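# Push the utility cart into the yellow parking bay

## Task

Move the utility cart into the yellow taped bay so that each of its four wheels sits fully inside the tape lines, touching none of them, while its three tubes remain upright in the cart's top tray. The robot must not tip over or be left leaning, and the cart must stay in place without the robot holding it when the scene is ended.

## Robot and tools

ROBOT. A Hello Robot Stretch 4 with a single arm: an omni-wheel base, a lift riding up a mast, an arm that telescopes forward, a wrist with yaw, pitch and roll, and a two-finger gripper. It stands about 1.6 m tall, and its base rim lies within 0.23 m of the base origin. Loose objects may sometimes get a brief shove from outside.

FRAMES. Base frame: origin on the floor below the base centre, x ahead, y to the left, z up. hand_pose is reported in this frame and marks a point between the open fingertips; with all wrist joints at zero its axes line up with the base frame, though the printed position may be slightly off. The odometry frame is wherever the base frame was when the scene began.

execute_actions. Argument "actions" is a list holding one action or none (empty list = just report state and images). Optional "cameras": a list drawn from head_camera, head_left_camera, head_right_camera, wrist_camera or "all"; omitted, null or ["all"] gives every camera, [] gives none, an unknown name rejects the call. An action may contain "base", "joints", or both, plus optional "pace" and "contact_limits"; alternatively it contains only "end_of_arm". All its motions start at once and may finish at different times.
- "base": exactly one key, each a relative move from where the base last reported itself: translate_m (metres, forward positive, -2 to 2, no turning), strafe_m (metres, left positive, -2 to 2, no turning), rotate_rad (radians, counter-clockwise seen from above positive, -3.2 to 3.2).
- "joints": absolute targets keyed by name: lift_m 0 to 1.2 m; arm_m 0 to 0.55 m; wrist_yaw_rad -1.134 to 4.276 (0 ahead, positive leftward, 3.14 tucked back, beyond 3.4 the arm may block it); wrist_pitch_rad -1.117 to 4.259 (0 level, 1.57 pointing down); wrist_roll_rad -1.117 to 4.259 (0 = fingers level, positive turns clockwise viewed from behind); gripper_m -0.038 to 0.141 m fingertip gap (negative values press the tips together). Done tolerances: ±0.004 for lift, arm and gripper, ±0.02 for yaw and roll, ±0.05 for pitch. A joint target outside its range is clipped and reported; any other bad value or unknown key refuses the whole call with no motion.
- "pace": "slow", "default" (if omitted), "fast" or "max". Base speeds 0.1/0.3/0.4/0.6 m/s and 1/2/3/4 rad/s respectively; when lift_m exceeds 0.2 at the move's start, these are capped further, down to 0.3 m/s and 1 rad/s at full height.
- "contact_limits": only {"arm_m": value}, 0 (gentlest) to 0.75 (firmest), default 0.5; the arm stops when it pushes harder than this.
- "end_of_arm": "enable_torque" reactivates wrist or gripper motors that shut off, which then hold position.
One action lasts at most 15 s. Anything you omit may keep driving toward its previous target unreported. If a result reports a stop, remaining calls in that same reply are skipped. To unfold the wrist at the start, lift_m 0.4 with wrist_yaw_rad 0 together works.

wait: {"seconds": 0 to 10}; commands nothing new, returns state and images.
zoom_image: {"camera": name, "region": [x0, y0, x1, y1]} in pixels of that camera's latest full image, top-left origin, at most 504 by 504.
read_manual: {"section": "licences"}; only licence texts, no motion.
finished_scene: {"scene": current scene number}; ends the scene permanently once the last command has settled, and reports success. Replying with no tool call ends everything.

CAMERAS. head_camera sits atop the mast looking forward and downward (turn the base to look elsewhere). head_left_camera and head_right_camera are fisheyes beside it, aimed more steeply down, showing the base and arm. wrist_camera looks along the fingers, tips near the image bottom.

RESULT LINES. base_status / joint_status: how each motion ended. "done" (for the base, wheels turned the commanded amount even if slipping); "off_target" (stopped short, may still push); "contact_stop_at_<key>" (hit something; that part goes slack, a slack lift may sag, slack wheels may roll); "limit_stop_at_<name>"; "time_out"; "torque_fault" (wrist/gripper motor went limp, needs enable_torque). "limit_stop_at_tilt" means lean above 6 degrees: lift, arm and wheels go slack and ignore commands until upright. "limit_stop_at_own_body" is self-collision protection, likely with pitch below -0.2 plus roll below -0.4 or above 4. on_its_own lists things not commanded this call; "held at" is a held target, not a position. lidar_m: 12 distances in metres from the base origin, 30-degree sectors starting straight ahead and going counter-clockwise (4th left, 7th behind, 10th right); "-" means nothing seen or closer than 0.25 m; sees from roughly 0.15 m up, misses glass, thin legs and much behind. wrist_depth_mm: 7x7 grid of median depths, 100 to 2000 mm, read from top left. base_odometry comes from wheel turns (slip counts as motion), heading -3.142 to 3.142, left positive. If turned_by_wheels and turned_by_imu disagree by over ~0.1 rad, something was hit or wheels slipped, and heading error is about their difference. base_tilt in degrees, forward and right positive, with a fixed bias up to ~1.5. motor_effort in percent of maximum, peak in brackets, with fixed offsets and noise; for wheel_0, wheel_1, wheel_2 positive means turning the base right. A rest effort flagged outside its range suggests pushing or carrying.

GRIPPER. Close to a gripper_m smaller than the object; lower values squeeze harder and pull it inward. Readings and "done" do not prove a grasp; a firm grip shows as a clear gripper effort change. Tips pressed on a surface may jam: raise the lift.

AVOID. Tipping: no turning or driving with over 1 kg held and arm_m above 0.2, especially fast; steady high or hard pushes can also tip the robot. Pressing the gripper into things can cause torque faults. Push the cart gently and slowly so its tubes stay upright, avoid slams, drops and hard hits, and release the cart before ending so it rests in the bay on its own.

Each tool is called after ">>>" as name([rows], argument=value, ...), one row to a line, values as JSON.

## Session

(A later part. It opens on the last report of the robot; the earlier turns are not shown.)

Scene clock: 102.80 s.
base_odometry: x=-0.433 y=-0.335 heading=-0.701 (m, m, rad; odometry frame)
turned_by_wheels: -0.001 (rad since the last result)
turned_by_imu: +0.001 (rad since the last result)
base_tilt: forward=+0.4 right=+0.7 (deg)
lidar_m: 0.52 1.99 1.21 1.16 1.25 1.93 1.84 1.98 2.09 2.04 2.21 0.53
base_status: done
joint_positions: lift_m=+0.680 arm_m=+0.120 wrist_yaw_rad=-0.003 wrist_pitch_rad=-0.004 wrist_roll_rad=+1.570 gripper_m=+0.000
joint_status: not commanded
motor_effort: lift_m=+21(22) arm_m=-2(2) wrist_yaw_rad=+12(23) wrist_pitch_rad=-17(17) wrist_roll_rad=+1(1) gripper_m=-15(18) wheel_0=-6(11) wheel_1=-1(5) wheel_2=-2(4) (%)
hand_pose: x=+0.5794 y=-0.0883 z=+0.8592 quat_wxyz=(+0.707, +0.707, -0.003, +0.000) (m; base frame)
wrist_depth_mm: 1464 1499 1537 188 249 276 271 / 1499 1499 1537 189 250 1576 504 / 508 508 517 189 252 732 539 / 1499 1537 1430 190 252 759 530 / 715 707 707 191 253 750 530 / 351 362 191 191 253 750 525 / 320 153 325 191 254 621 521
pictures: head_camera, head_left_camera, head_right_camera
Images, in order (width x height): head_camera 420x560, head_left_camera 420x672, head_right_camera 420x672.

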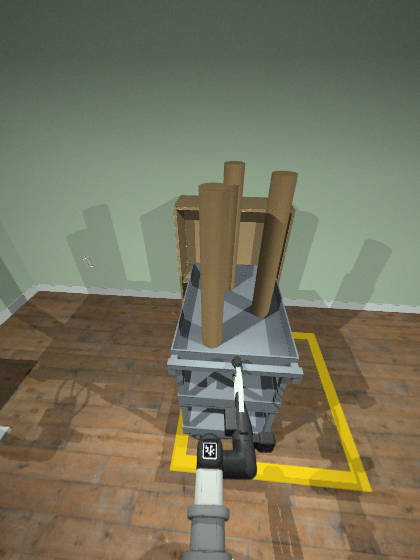

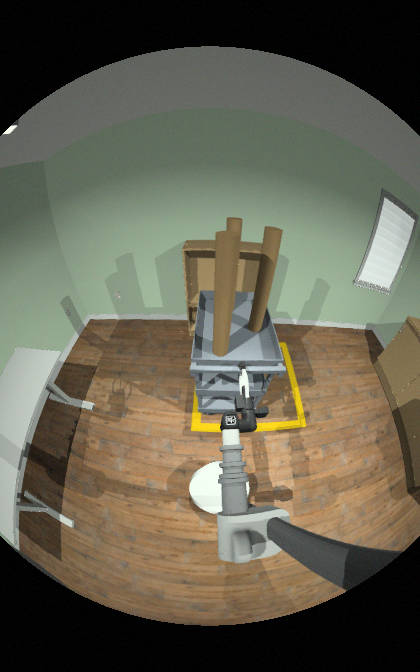

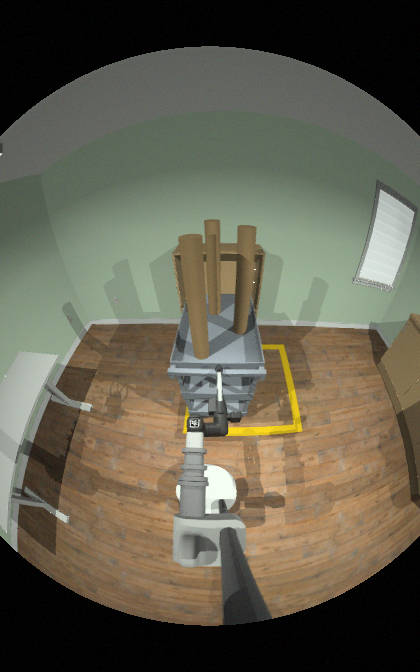

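>>> execute_actions([
  {"base":{"translate_m":-0.2},"pace":"slow"},
], cameras=[])

>>> execute_actions([
  {"base":{"strafe_m":0.17},"pace":"slow"},
], cameras=["head_camera"])

>>> execute_actions([
  {"base":{"translate_m":0.3},"pace":"slow"},
], cameras=["head_camera"])

Scene clock: 110.43 s.
base_odometry: x=-0.585 y=-0.206 heading=-0.700 (m, m, rad; odometry frame)
turned_by_wheels: +0.001 (rad since the last result)
turned_by_imu: +0.004 (rad since the last result)
base_tilt: forward=+0.4 right=+0.7 (deg)
lidar_m: 0.51 0.58 1.23 1.18 1.24 1.71 1.65 1.76 2.12 2.03 2.20 0.58
base_status: done
joint_positions: lift_m=+0.680 arm_m=+0.120 wrist_yaw_rad=+0.007 wrist_pitch_rad=-0.004 wrist_roll_rad=+1.570 gripper_m=+0.000
joint_status: not commanded
on_its_own: wrist_yaw_rad is at rest, and its effort (-18) is outside its rest range (-13 to +13)
motor_effort: lift_m=+21(22) arm_m=-2(2) wrist_yaw_rad=-18(23) wrist_pitch_rad=-17(18) wrist_roll_rad=+0(0) gripper_m=-19(19) wheel_0=+1(7) wheel_1=-1(6) wheel_2=+7(12) (%)
hand_pose: x=+0.5803 y=-0.0854 z=+0.8592 quat_wxyz=(+0.707, +0.707, +0.001, +0.004) (m; base frame)
wrist_depth_mm: 1708 1708 1708 191 253 272 268 / 1661 1708 1708 190 252 1661 525 / 508 512 521 191 253 768 539 / 1708 1708 1756 191 254 759 530 / 699 699 715 192 254 759 525 / 359 1708 205 191 255 750 525 / 320 153 324 191 254 634 521
pictures: none
No camera images: the call's "cameras" was empty. Leave "cameras" out to get every camera's image.

Scene clock: 113.27 s.
base_odometry: x=-0.476 y=-0.076 heading=-0.700 (m, m, rad; odometry frame)
turned_by_wheels: +0.000 (rad since the last result)
turned_by_imu: +0.000 (rad since the last result)
base_tilt: forward=+0.4 right=+0.8 (deg)
lidar_m: 0.54 2.18 1.05 1.00 1.09 1.67 1.64 1.72 2.51 2.22 2.39 0.52
base_status: done
joint_positions: lift_m=+0.680 arm_m=+0.120 wrist_yaw_rad=-0.006 wrist_pitch_rad=-0.004 wrist_roll_rad=+1.570 gripper_m=+0.000
joint_status: not commanded
on_its_own: wrist_yaw_rad is at rest, and its effort (+18) is outside its rest range (-13 to +13)
motor_effort: lift_m=+22(22) arm_m=-2(2) wrist_yaw_rad=+18(29) wrist_pitch_rad=-17(17) wrist_roll_rad=+0(0) gripper_m=-16(16) wheel_0=-6(12) wheel_1=+3(7) wheel_2=-1(6) (%)
hand_pose: x=+0.5792 y=-0.0890 z=+0.8593 quat_wxyz=(+0.707, +0.707, -0.004, +0.000) (m; base frame)
wrist_depth_mm: 1661 1708 1708 156 211 1661 544 / 466 473 473 161 219 778 539 / 1708 1756 1708 167 228 768 539 / 1756 1756 707 175 236 768 535 / 1708 1756 1756 182 247 750 525 / 334 338 191 189 253 707 525 / 1756 154 359 191 265 1464 508
pictures: head_camera
Images, in order (width x height): head_camera 420x560.

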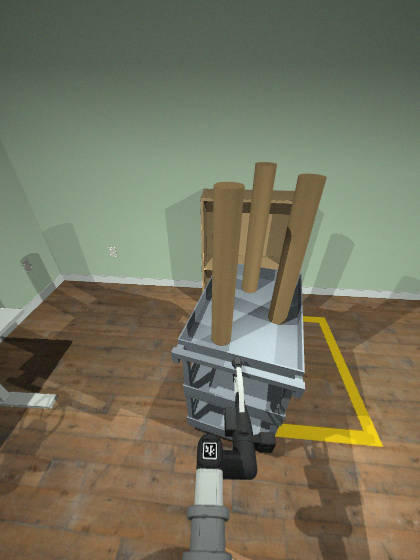

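Scene clock: 117.53 s.
base_odometry: x=-0.247 y=-0.270 heading=-0.700 (m, m, rad; odometry frame)
turned_by_wheels: +0.000 (rad since the last result)
turned_by_imu: +0.004 (rad since the last result)
base_tilt: forward=+0.5 right=+0.8 (deg)
lidar_m: 0.51 1.90 1.02 0.98 1.07 1.96 1.95 2.07 2.27 2.24 2.37 0.48
base_status: done
joint_positions: lift_m=+0.680 arm_m=+0.120 wrist_yaw_rad=+0.003 wrist_pitch_rad=-0.005 wrist_roll_rad=+1.570 gripper_m=+0.000
joint_status: not commanded
motor_effort: lift_m=+22(22) arm_m=+2(2) wrist_yaw_rad=-7(18) wrist_pitch_rad=-15(16) wrist_roll_rad=+0(1) gripper_m=-14(15) wheel_0=+6(9) wheel_1=+2(7) wheel_2=-2(14) (%)
hand_pose: x=+0.5794 y=-0.0866 z=+0.8594 quat_wxyz=(+0.707, +0.707, -0.001, +0.003) (m; base frame)
wrist_depth_mm: 1397 1397 1430 139 195 1160 521 / 449 452 455 144 202 732 544 / 1397 1430 1397 150 209 778 535 / 1397 1430 1160 156 218 759 530 / 1430 1430 1397 163 228 759 530 / 319 324 193 170 235 699 521 / 1430 324 332 172 246 1499 496
pictures: head_camera
Images, in order (width x height): head_camera 420x560.

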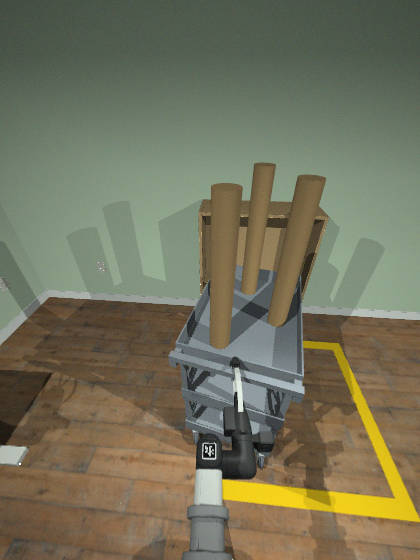

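>>> execute_actions([
  {"base":{"strafe_m":-0.38},"pace":"slow"},
])

Scene clock: 124.90 s.
base_odometry: x=-0.491 y=-0.560 heading=-0.699 (m, m, rad; odometry frame)
turned_by_wheels: +0.001 (rad since the last result)
turned_by_imu: +0.004 (rad since the last result)
base_tilt: forward=+0.5 right=+0.6 (deg)
lidar_m: 0.44 0.44 1.41 1.37 1.45 2.03 1.97 2.09 1.91 1.81 2.00 0.54
base_status: done
joint_positions: lift_m=+0.680 arm_m=+0.120 wrist_yaw_rad=+0.008 wrist_pitch_rad=-0.004 wrist_roll_rad=+1.570 gripper_m=+0.000
joint_status: not commanded
on_its_own: wrist_yaw_rad is at rest, and its effort (-21) is outside its rest range (-13 to +13)
motor_effort: lift_m=+21(21) arm_m=+2(2) wrist_yaw_rad=-21(22) wrist_pitch_rad=-17(17) wrist_roll_rad=+1(1) gripper_m=-7(9) wheel_0=+5(12) wheel_1=-1(4) wheel_2=+3(2) (%)
hand_pose: x=+0.5798 y=-0.0851 z=+0.8593 quat_wxyz=(+0.707, +0.707, +0.001, +0.004) (m; base frame)
wrist_depth_mm: 1366 1397 1397 260 1397 1397 1229 / 1366 1397 1397 290 307 320 329 / 1397 1397 1397 213 287 1464 488 / 1397 1397 1397 200 267 723 525 / 512 517 521 189 252 759 530 / 1430 1430 193 179 237 750 525 / 627 621 634 167 218 707 525
pictures: head_camera, head_left_camera, head_right_camera, wrist_camera
Images, in order (width x height): head_camera 420x560, head_left_camera 420x672, head_right_camera 420x672, wrist_camera 616x392.

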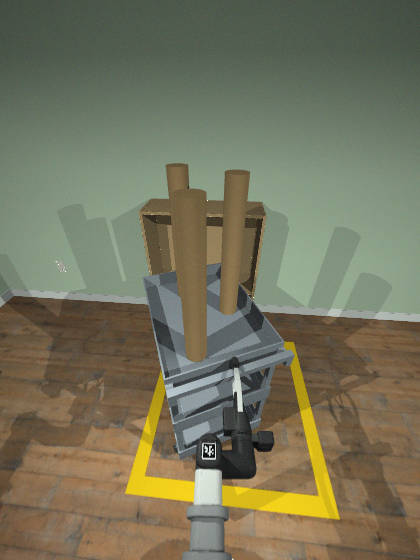

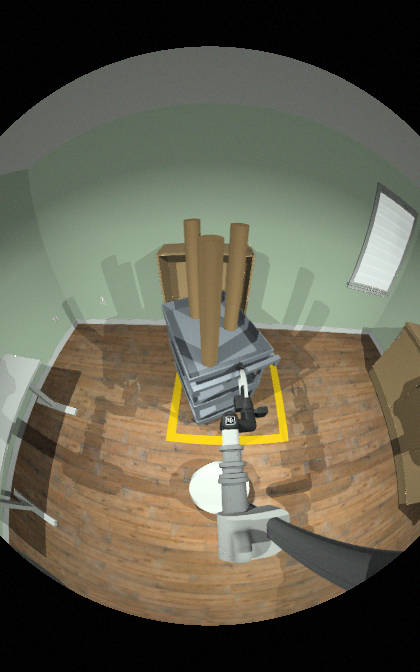

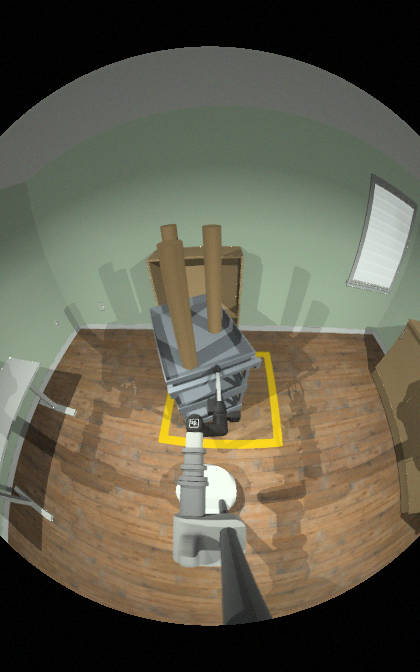

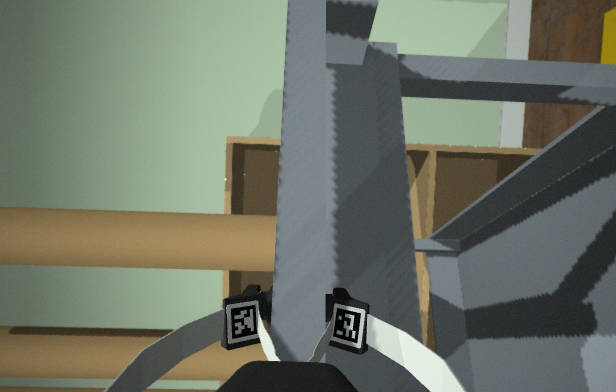

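>>> execute_actions([
  {"joints":{"gripper_m":0.08}},
], cameras=[])

>>> execute_actions([
  {"joints":{"arm_m":0.0},"base":{"translate_m":-0.05}},
], cameras=[])

>>> execute_actions([
  {"base":{"strafe_m":0.9},"joints":{"wrist_roll_rad":0,"lift_m":0.55},"pace":"fast"},
], cameras=["head_camera","head_right_camera"])

Scene clock: 132.47 s.
base_odometry: x=-0.491 y=-0.560 heading=-0.699 (m, m, rad; odometry frame)
turned_by_wheels: +0.000 (rad since the last result)
turned_by_imu: +0.002 (rad since the last result)
base_tilt: forward=+0.4 right=+0.7 (deg)
lidar_m: 0.46 0.49 1.42 1.37 1.48 2.03 1.96 2.12 1.92 1.86 1.99 0.56
base_status: not commanded
joint_positions: lift_m=+0.680 arm_m=+0.120 wrist_yaw_rad=+0.003 wrist_pitch_rad=-0.006 wrist_roll_rad=+1.570 gripper_m=+0.080
joint_status: all done
motor_effort: lift_m=+21(22) arm_m=+2(2) wrist_yaw_rad=-9(20) wrist_pitch_rad=-12(17) wrist_roll_rad=+1(1) gripper_m=+2(12) wheel_0=+5(5) wheel_1=-1(1) wheel_2=+3(3) (%)
hand_pose: x=+0.5794 y=-0.0865 z=+0.8597 quat_wxyz=(+0.707, +0.707, -0.001, +0.003) (m; base frame)
wrist_depth_mm: 1366 1397 1397 263 1366 1430 1229 / 1397 1397 1397 298 312 329 327 / 1397 1397 1397 218 293 1430 492 / 1397 1397 1397 204 271 1430 525 / 517 525 525 192 254 759 530 / 1430 1430 1182 180 239 750 525 / 627 627 627 158 181 750 521
pictures: none
No camera images: the call's "cameras" was empty. Leave "cameras" out to get every camera's image.

Scene clock: 133.83 s.
base_odometry: x=-0.529 y=-0.528 heading=-0.700 (m, m, rad; odometry frame)
turned_by_wheels: +0.000 (rad since the last result)
turned_by_imu: +0.000 (rad since the last result)
base_tilt: forward=+0.4 right=+0.7 (deg)
lidar_m: 0.48 0.57 1.42 1.34 1.44 1.98 1.90 2.04 1.89 1.86 1.99 0.62
base_status: done
joint_positions: lift_m=+0.680 arm_m=+0.003 wrist_yaw_rad=+0.000 wrist_pitch_rad=-0.008 wrist_roll_rad=+1.570 gripper_m=+0.080
joint_status: all done
joint sent to its limit — the command would take arm_m past its lower limit, so that joint was sent only as far as its limit.
motor_effort: lift_m=+20(22) arm_m=-5(6) wrist_yaw_rad=+2(7) wrist_pitch_rad=-7(13) wrist_roll_rad=+1(1) gripper_m=-2(4) wheel_0=-2(6) wheel_1=-2(5) wheel_2=+0(12) (%)
hand_pose: x=+0.4625 y=-0.0874 z=+0.8604 quat_wxyz=(+0.707, +0.707, -0.003, +0.003) (m; base frame)
wrist_depth_mm: 1537 1537 1537 1576 1576 1576 1229 / 1576 1576 1576 455 1576 1576 1229 / 1576 1576 1576 466 1308 508 488 / 1537 1576 1576 433 1576 732 459 / 699 699 699 410 1025 768 535 / 1576 842 212 387 214 759 544 / 424 424 427 238 377 707 539
pictures: none
No camera images: the call's "cameras" was empty. Leave "cameras" out to get every camera's image.

Scene clock: 137.27 s.
base_odometry: x=+0.050 y=+0.160 heading=-0.700 (m, m, rad; odometry frame)
turned_by_wheels: +0.000 (rad since the last result)
turned_by_imu: +0.002 (rad since the last result)
base_tilt: forward=+0.5 right=+0.8 (deg)
lidar_m: 1.62 0.69 0.48 0.45 0.50 0.73 1.84 1.96 2.80 2.76 0.92 0.99
base_status: done
joint_positions: lift_m=+0.550 arm_m=+0.003 wrist_yaw_rad=+0.000 wrist_pitch_rad=-0.008 wrist_roll_rad=+0.000 gripper_m=+0.080
joint_status: all done
motor_effort: lift_m=+17(19) arm_m=-5(5) wrist_yaw_rad=+1(1) wrist_pitch_rad=-6(6) wrist_roll_rad=-1(8) gripper_m=-2(2) wheel_0=+0(12) wheel_1=-1(11) wheel_2=+0(1) (%)
hand_pose: x=+0.4625 y=-0.0874 z=+0.7306 quat_wxyz=(+1.000, +0.000, -0.004, +0.000) (m; base frame)
wrist_depth_mm: 1708 1708 1708 1708 1708 1618 1618 / 1756 1708 1756 1661 1661 1661 1661 / 1756 1708 1708 1661 1618 1576 1499 / 1708 1708 1708 1661 1618 1618 741 / 1708 1708 1708 1661 1618 1576 1537 / 1756 1708 212 1661 215 1464 1182 / 1708 1661 1708 891 1576 878 732
pictures: head_camera, head_right_camera
Images, in order (width x height): head_camera 420x560, head_right_camera 420x672.

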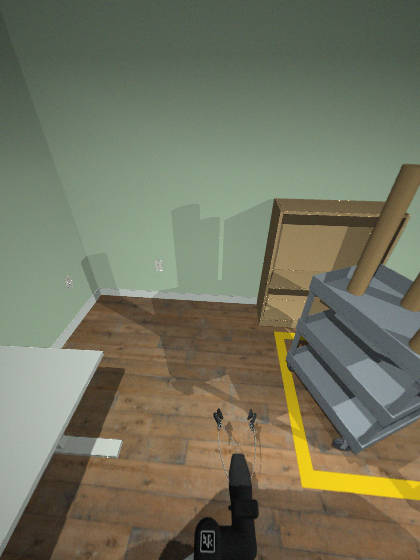

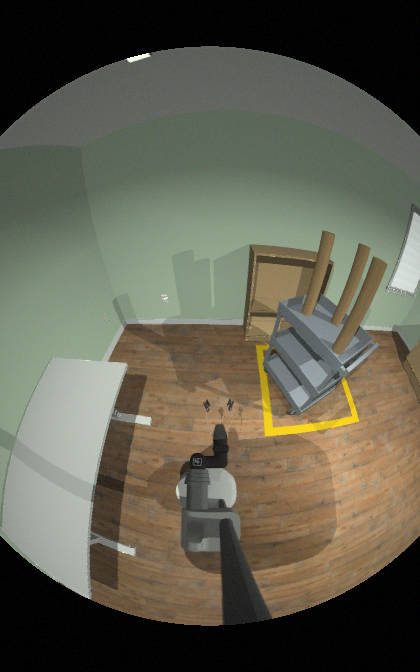

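>>> execute_actions([
  {"base":{"translate_m":1.2},"pace":"fast"},
], cameras=[])

>>> execute_actions([
  {"base":{"rotate_rad":-1.6}},
], cameras=["head_camera","wrist_camera"])

Scene clock: 146.10 s.
base_odometry: x=+0.968 y=-0.612 heading=-0.700 (m, m, rad; odometry frame)
turned_by_wheels: +0.000 (rad since the last result)
turned_by_imu: +0.005 (rad since the last result)
base_tilt: forward=+0.5 right=+0.8 (deg)
lidar_m: 0.64 0.69 1.00 1.20 0.69 0.69 3.06 3.27 0.56 0.53 0.53 0.55
base_status: done
joint_positions: lift_m=+0.550 arm_m=+0.003 wrist_yaw_rad=+0.000 wrist_pitch_rad=-0.008 wrist_roll_rad=+0.000 gripper_m=+0.080
joint_status: not commanded
motor_effort: lift_m=+17(17) arm_m=-5(5) wrist_yaw_rad=+3(2) wrist_pitch_rad=-7(7) wrist_roll_rad=+0(1) gripper_m=+0(3) wheel_0=-1(8) wheel_1=+0(8) wheel_2=+2(14) (%)
hand_pose: x=+0.4624 y=-0.0874 z=+0.7306 quat_wxyz=(+1.000, +0.000, -0.004, +0.000) (m; base frame)
wrist_depth_mm: 455 452 445 442 436 427 427 / 455 449 445 439 433 427 421 / 455 449 442 439 433 427 421 / 452 445 439 433 430 427 418 / 452 442 439 433 427 421 415 / 449 442 212 433 215 418 415 / 449 436 436 294 421 418 413
pictures: none
No camera images: the call's "cameras" was empty. Leave "cameras" out to get every camera's image.

Scene clock: 148.17 s.
base_odometry: x=+0.969 y=-0.612 heading=-2.300 (m, m, rad; odometry frame)
turned_by_wheels: -1.600 (rad since the last result)
turned_by_imu: -1.573 (rad since the last result)
base_tilt: forward=+0.5 right=+0.7 (deg)
lidar_m: 0.51 0.50 0.58 0.64 0.67 0.97 1.20 0.74 0.66 1.93 3.22 0.57
base_status: done
joint_positions: lift_m=+0.550 arm_m=+0.003 wrist_yaw_rad=+0.000 wrist_pitch_rad=-0.008 wrist_roll_rad=+0.000 gripper_m=+0.080
joint_status: not commanded
motor_effort: lift_m=+17(17) arm_m=-5(5) wrist_yaw_rad=+2(2) wrist_pitch_rad=-7(7) wrist_roll_rad=-1(1) gripper_m=+0(0) wheel_0=+2(6) wheel_1=+0(8) wheel_2=+2(6) (%)
hand_pose: x=+0.4625 y=-0.0874 z=+0.7306 quat_wxyz=(+1.000, +0.000, -0.004, +0.000) (m; base frame)
wrist_depth_mm: 946 1499 - 512 - - - / 854 1537 - 512 - - - / 976 960 - 315 347 404 603 / 960 960 691 315 340 387 439 / 960 960 - - - - - / 960 960 212 820 215 - - / 759 931 707 235 707 768 699
pictures: head_camera, wrist_camera
Images, in order (width x height): head_camera 420x560, wrist_camera 616x392.

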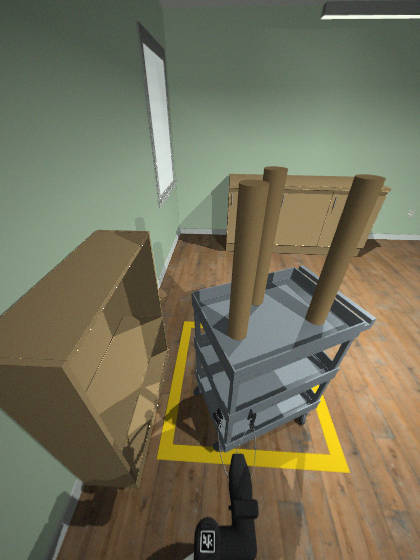

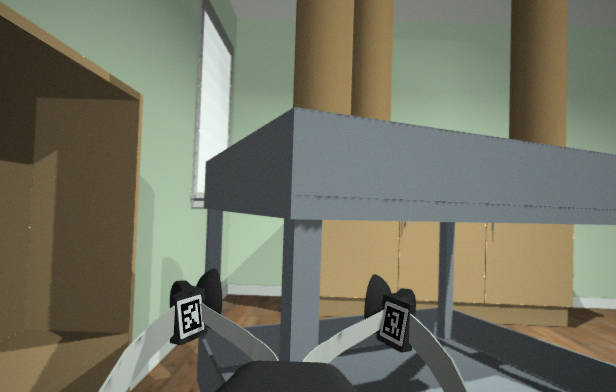

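>>> execute_actions([
  {"joints":{"lift_m":0.5,"arm_m":0.11},"pace":"slow"},
], cameras=["wrist_camera"])

>>> execute_actions([
  {"joints":{"gripper_m":0.015}},
], cameras=["wrist_camera"])

>>> execute_actions([
  {"base":{"translate_m":0.15},"pace":"slow"},
])

Scene clock: 159.63 s.
base_odometry: x=+0.969 y=-0.612 heading=-2.300 (m, m, rad; odometry frame)
turned_by_wheels: +0.000 (rad since the last result)
turned_by_imu: +0.002 (rad since the last result)
base_tilt: forward=+0.6 right=+0.7 (deg)
lidar_m: 0.52 0.52 0.56 0.63 0.69 0.94 1.22 0.73 0.70 1.94 3.19 0.57
base_status: not commanded
joint_positions: lift_m=+0.500 arm_m=+0.109 wrist_yaw_rad=+0.000 wrist_pitch_rad=-0.008 wrist_roll_rad=+0.000 gripper_m=+0.080
joint_status: all done
motor_effort: lift_m=+16(15) arm_m=+5(4) wrist_yaw_rad=+1(4) wrist_pitch_rad=-7(7) wrist_roll_rad=-2(2) gripper_m=-4(1) wheel_0=+2(2) wheel_1=+0(0) wheel_2=+3(2) (%)
hand_pose: x=+0.5685 y=-0.0874 z=+0.6807 quat_wxyz=(+1.000, +0.000, -0.004, +0.000) (m; base frame)
wrist_depth_mm: 723 1537 - 206 224 258 500 / 866 1537 377 203 223 252 285 / 866 1499 366 209 230 257 290 / 854 1576 - 212 - 831 - / 842 1537 - 208 - - - / 842 1499 211 208 215 831 - / 732 842 564 182 591 647 615
pictures: wrist_camera
Images, in order (width x height): wrist_camera 616x392.

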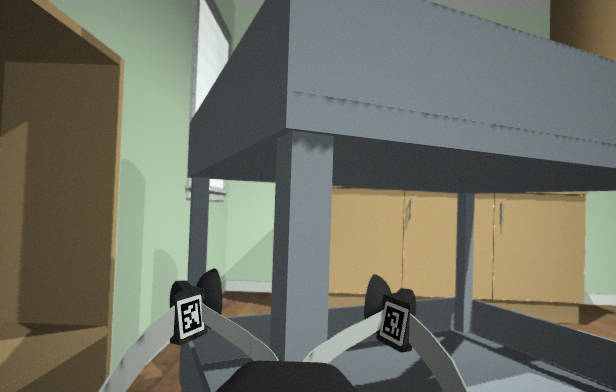

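Scene clock: 161.07 s.
base_odometry: x=+0.968 y=-0.612 heading=-2.300 (m, m, rad; odometry frame)
turned_by_wheels: +0.000 (rad since the last result)
turned_by_imu: +0.000 (rad since the last result)
base_tilt: forward=+0.4 right=+0.7 (deg)
lidar_m: 0.51 0.53 0.57 0.61 0.67 0.97 1.23 0.74 0.69 1.90 3.20 0.58
base_status: not commanded
joint_positions: lift_m=+0.500 arm_m=+0.109 wrist_yaw_rad=-0.001 wrist_pitch_rad=-0.008 wrist_roll_rad=+0.000 gripper_m=+0.015
joint_status: all done
motor_effort: lift_m=+16(16) arm_m=+3(5) wrist_yaw_rad=+5(11) wrist_pitch_rad=-7(7) wrist_roll_rad=-1(1) gripper_m=-10(15) wheel_0=+1(2) wheel_1=+0(0) wheel_2=+2(2) (%)
hand_pose: x=+0.5687 y=-0.0876 z=+0.6806 quat_wxyz=(+1.000, +0.000, -0.004, +0.000) (m; base frame)
wrist_depth_mm: 732 1499 - 202 222 256 496 / 866 1537 359 201 221 251 283 / 854 1537 362 206 229 255 289 / 842 1537 - 207 - 831 - / 842 1576 - 207 - - - / 842 1618 196 204 798 820 - / 732 798 544 199 559 654 615
pictures: wrist_camera
Images, in order (width x height): wrist_camera 616x392.

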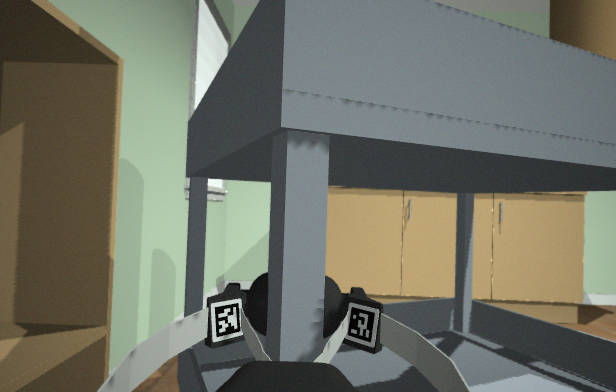

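Scene clock: 163.87 s.
base_odometry: x=+0.869 y=-0.724 heading=-2.300 (m, m, rad; odometry frame)
turned_by_wheels: +0.000 (rad since the last result)
turned_by_imu: +0.001 (rad since the last result)
base_tilt: forward=+0.5 right=+0.7 (deg)
lidar_m: 0.43 0.51 0.41 0.63 0.67 0.99 1.37 0.81 0.84 3.02 0.96 0.46
base_status: done
joint_positions: lift_m=+0.500 arm_m=+0.109 wrist_yaw_rad=-0.002 wrist_pitch_rad=-0.008 wrist_roll_rad=+0.000 gripper_m=+0.015
joint_status: not commanded
motor_effort: lift_m=+16(16) arm_m=+4(3) wrist_yaw_rad=+8(6) wrist_pitch_rad=-7(7) wrist_roll_rad=+1(1) gripper_m=-3(12) wheel_0=+0(7) wheel_1=+2(6) wheel_2=-7(9) (%)
hand_pose: x=+0.5686 y=-0.0880 z=+0.6807 quat_wxyz=(+1.000, +0.000, -0.004, -0.001) (m; base frame)
wrist_depth_mm: 707 1499 200 119 132 147 160 / 699 1499 190 122 134 146 160 / 699 1499 289 125 220 211 206 / 699 1537 - 125 - - - / 699 1576 - 125 - - - / 699 1618 186 125 - - - / 691 1308 512 123 554 647 609
pictures: head_camera, head_left_camera, head_right_camera, wrist_camera
Images, in order (width x height): head_camera 420x560, head_left_camera 420x672, head_right_camera 420x672, wrist_camera 616x392.

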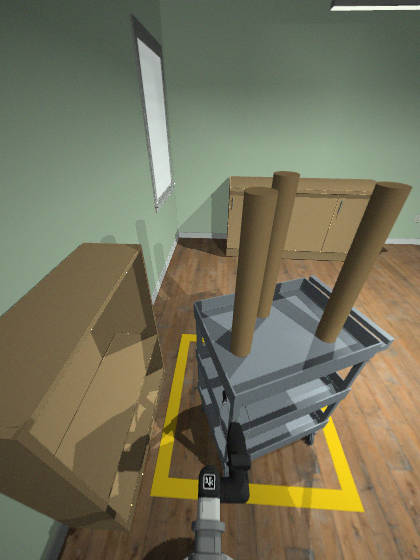

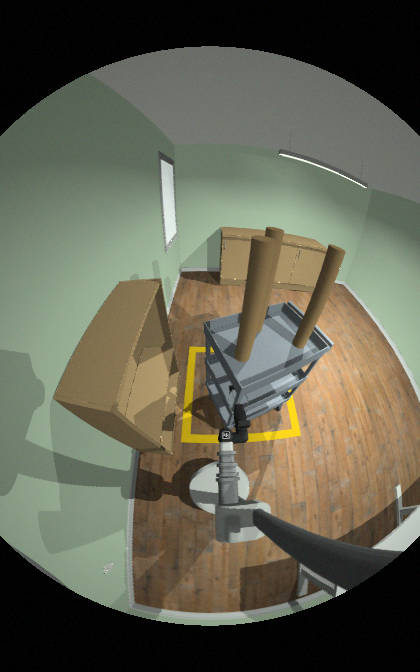

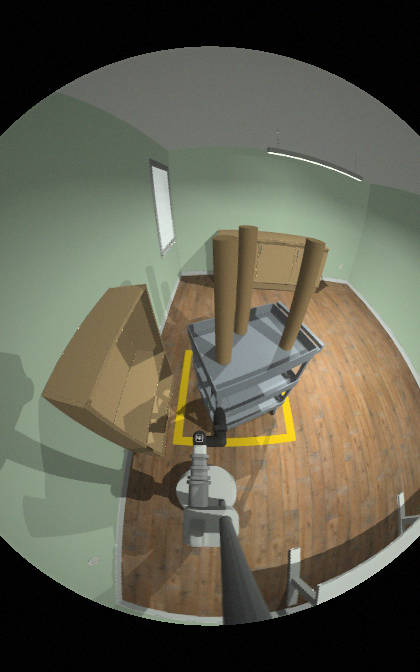

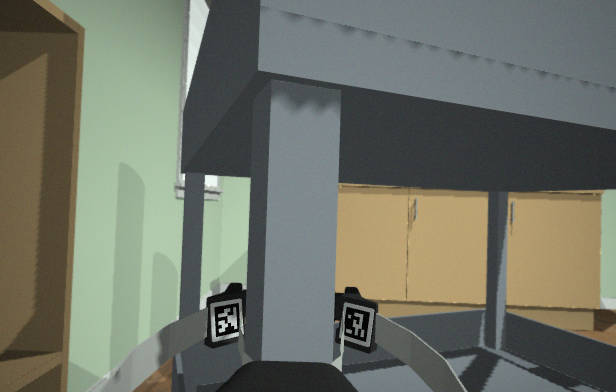

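>>> execute_actions([
  {"joints":{"arm_m":0.2},"pace":"slow"},
], cameras=["head_camera"])

>>> execute_actions([
  {"joints":{"gripper_m":0.1}},
], cameras=[])

>>> execute_actions([
  {"joints":{"arm_m":0.005},"base":{"translate_m":-0.1}},
])

Scene clock: 171.27 s.
base_odometry: x=+0.869 y=-0.724 heading=-2.300 (m, m, rad; odometry frame)
turned_by_wheels: +0.000 (rad since the last result)
turned_by_imu: +0.002 (rad since the last result)
base_tilt: forward=+0.5 right=+0.8 (deg)
lidar_m: 0.52 0.50 0.42 0.62 0.68 0.95 1.37 0.78 0.88 3.05 3.24 0.57
base_status: not commanded
joint_positions: lift_m=+0.500 arm_m=+0.199 wrist_yaw_rad=-0.004 wrist_pitch_rad=-0.008 wrist_roll_rad=+0.000 gripper_m=+0.015
joint_status: all done
motor_effort: lift_m=+16(16) arm_m=+6(7) wrist_yaw_rad=+10(11) wrist_pitch_rad=-6(7) wrist_roll_rad=+0(0) gripper_m=-7(9) wheel_0=+0(0) wheel_1=+2(2) wheel_2=-6(7) (%)
hand_pose: x=+0.6580 y=-0.0885 z=+0.6808 quat_wxyz=(+1.000, +0.000, -0.004, -0.002) (m; base frame)
wrist_depth_mm: 621 1499 254 120 130 143 154 / 621 1537 236 124 133 145 153 / 627 1537 324 125 220 211 206 / 1042 1537 - 125 - 723 - / 1060 1576 - 125 - - - / 1060 1576 189 125 - 715 - / 1078 1336 504 123 554 647 615
pictures: head_camera
Images, in order (width x height): head_camera 420x560.

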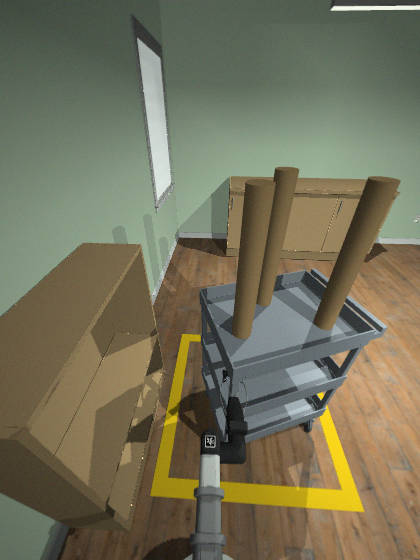

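Scene clock: 172.93 s.
base_odometry: x=+0.869 y=-0.724 heading=-2.300 (m, m, rad; odometry frame)
turned_by_wheels: +0.000 (rad since the last result)
turned_by_imu: +0.001 (rad since the last result)
base_tilt: forward=+0.5 right=+0.8 (deg)
lidar_m: 0.55 0.47 0.43 0.63 0.66 0.95 1.37 0.76 0.89 3.04 3.21 0.58
base_status: not commanded
joint_positions: lift_m=+0.500 arm_m=+0.199 wrist_yaw_rad=-0.003 wrist_pitch_rad=-0.008 wrist_roll_rad=+0.000 gripper_m=+0.100
joint_status: all done
motor_effort: lift_m=+16(16) arm_m=+6(6) wrist_yaw_rad=+10(10) wrist_pitch_rad=-6(6) wrist_roll_rad=+1(0) gripper_m=-2(6) wheel_0=+0(0) wheel_1=+1(1) wheel_2=-7(6) (%)
hand_pose: x=+0.6580 y=-0.0884 z=+0.6808 quat_wxyz=(+1.000, +0.000, -0.004, -0.002) (m; base frame)
wrist_depth_mm: 615 1537 1983 135 146 160 173 / 621 1499 319 138 148 160 172 / 621 1537 368 142 222 212 207 / 1042 1537 - 142 - 732 - / 1060 1576 - 140 - - - / 1060 1308 535 140 215 732 - / 1078 1397 539 138 597 609 615
pictures: none
No camera images: the call's "cameras" was empty. Leave "cameras" out to get every camera's image.

Scene clock: 174.60 s.
base_odometry: x=+0.935 y=-0.650 heading=-2.300 (m, m, rad; odometry frame)
turned_by_wheels: +0.000 (rad since the last result)
turned_by_imu: +0.000 (rad since the last result)
base_tilt: forward=+0.4 right=+0.8 (deg)
lidar_m: 0.64 0.48 0.51 0.63 0.67 0.95 1.25 0.73 0.71 3.04 3.21 0.69
base_status: done
joint_positions: lift_m=+0.500 arm_m=+0.006 wrist_yaw_rad=+0.000 wrist_pitch_rad=-0.008 wrist_roll_rad=+0.000 gripper_m=+0.100
joint_status: all done
motor_effort: lift_m=+16(16) arm_m=-5(6) wrist_yaw_rad=+0(10) wrist_pitch_rad=-7(7) wrist_roll_rad=+1(1) gripper_m=-1(3) wheel_0=-1(7) wheel_1=-2(5) wheel_2=+1(9) (%)
hand_pose: x=+0.4653 y=-0.0875 z=+0.6807 quat_wxyz=(+1.000, +0.000, -0.004, +0.000) (m; base frame)
wrist_depth_mm: 732 1499 - - - - - / 917 931 - 627 - - - / 917 1537 - 442 466 508 564 / 904 1537 - 668 - 904 - / 891 1576 - - - - - / 904 904 707 878 216 931 - / 741 904 1661 157 473 517 554
pictures: head_camera, head_left_camera, head_right_camera, wrist_camera
Images, in order (width x height): head_camera 420x560, head_left_camera 420x672, head_right_camera 420x672, wrist_camera 616x392.

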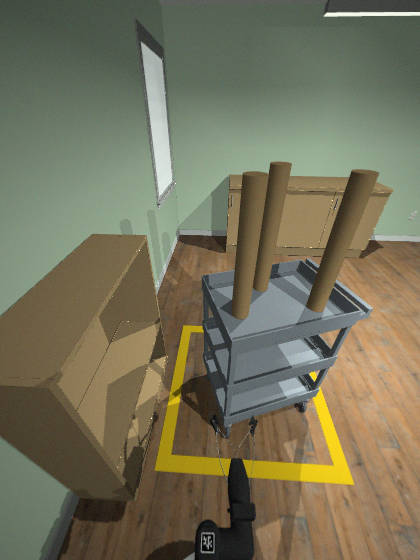

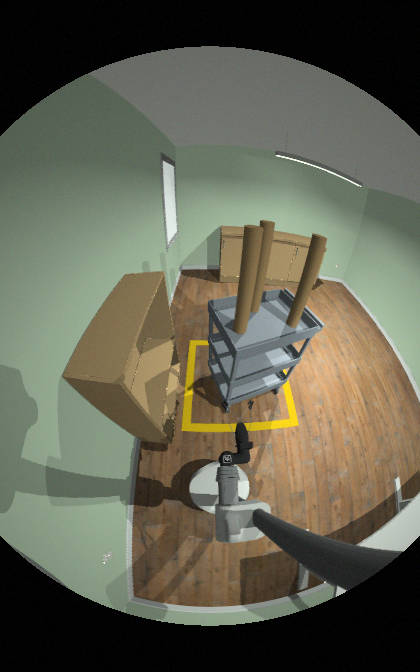

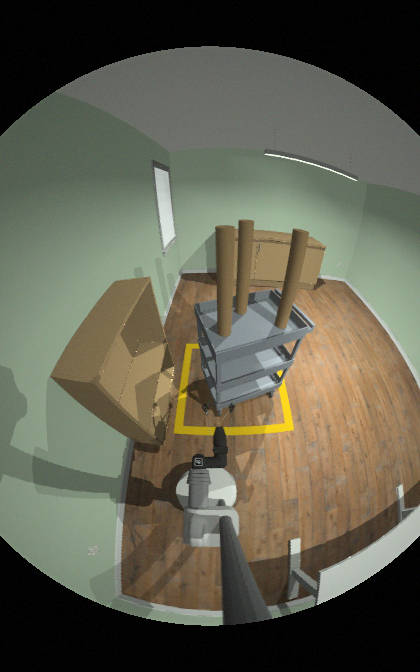

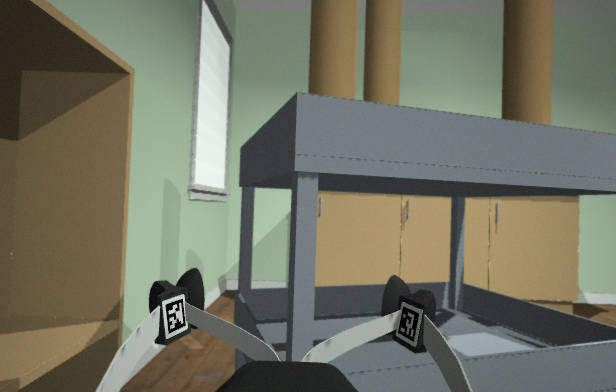

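>>> finished_scene(scene=1)

The scene is finished: the task was done.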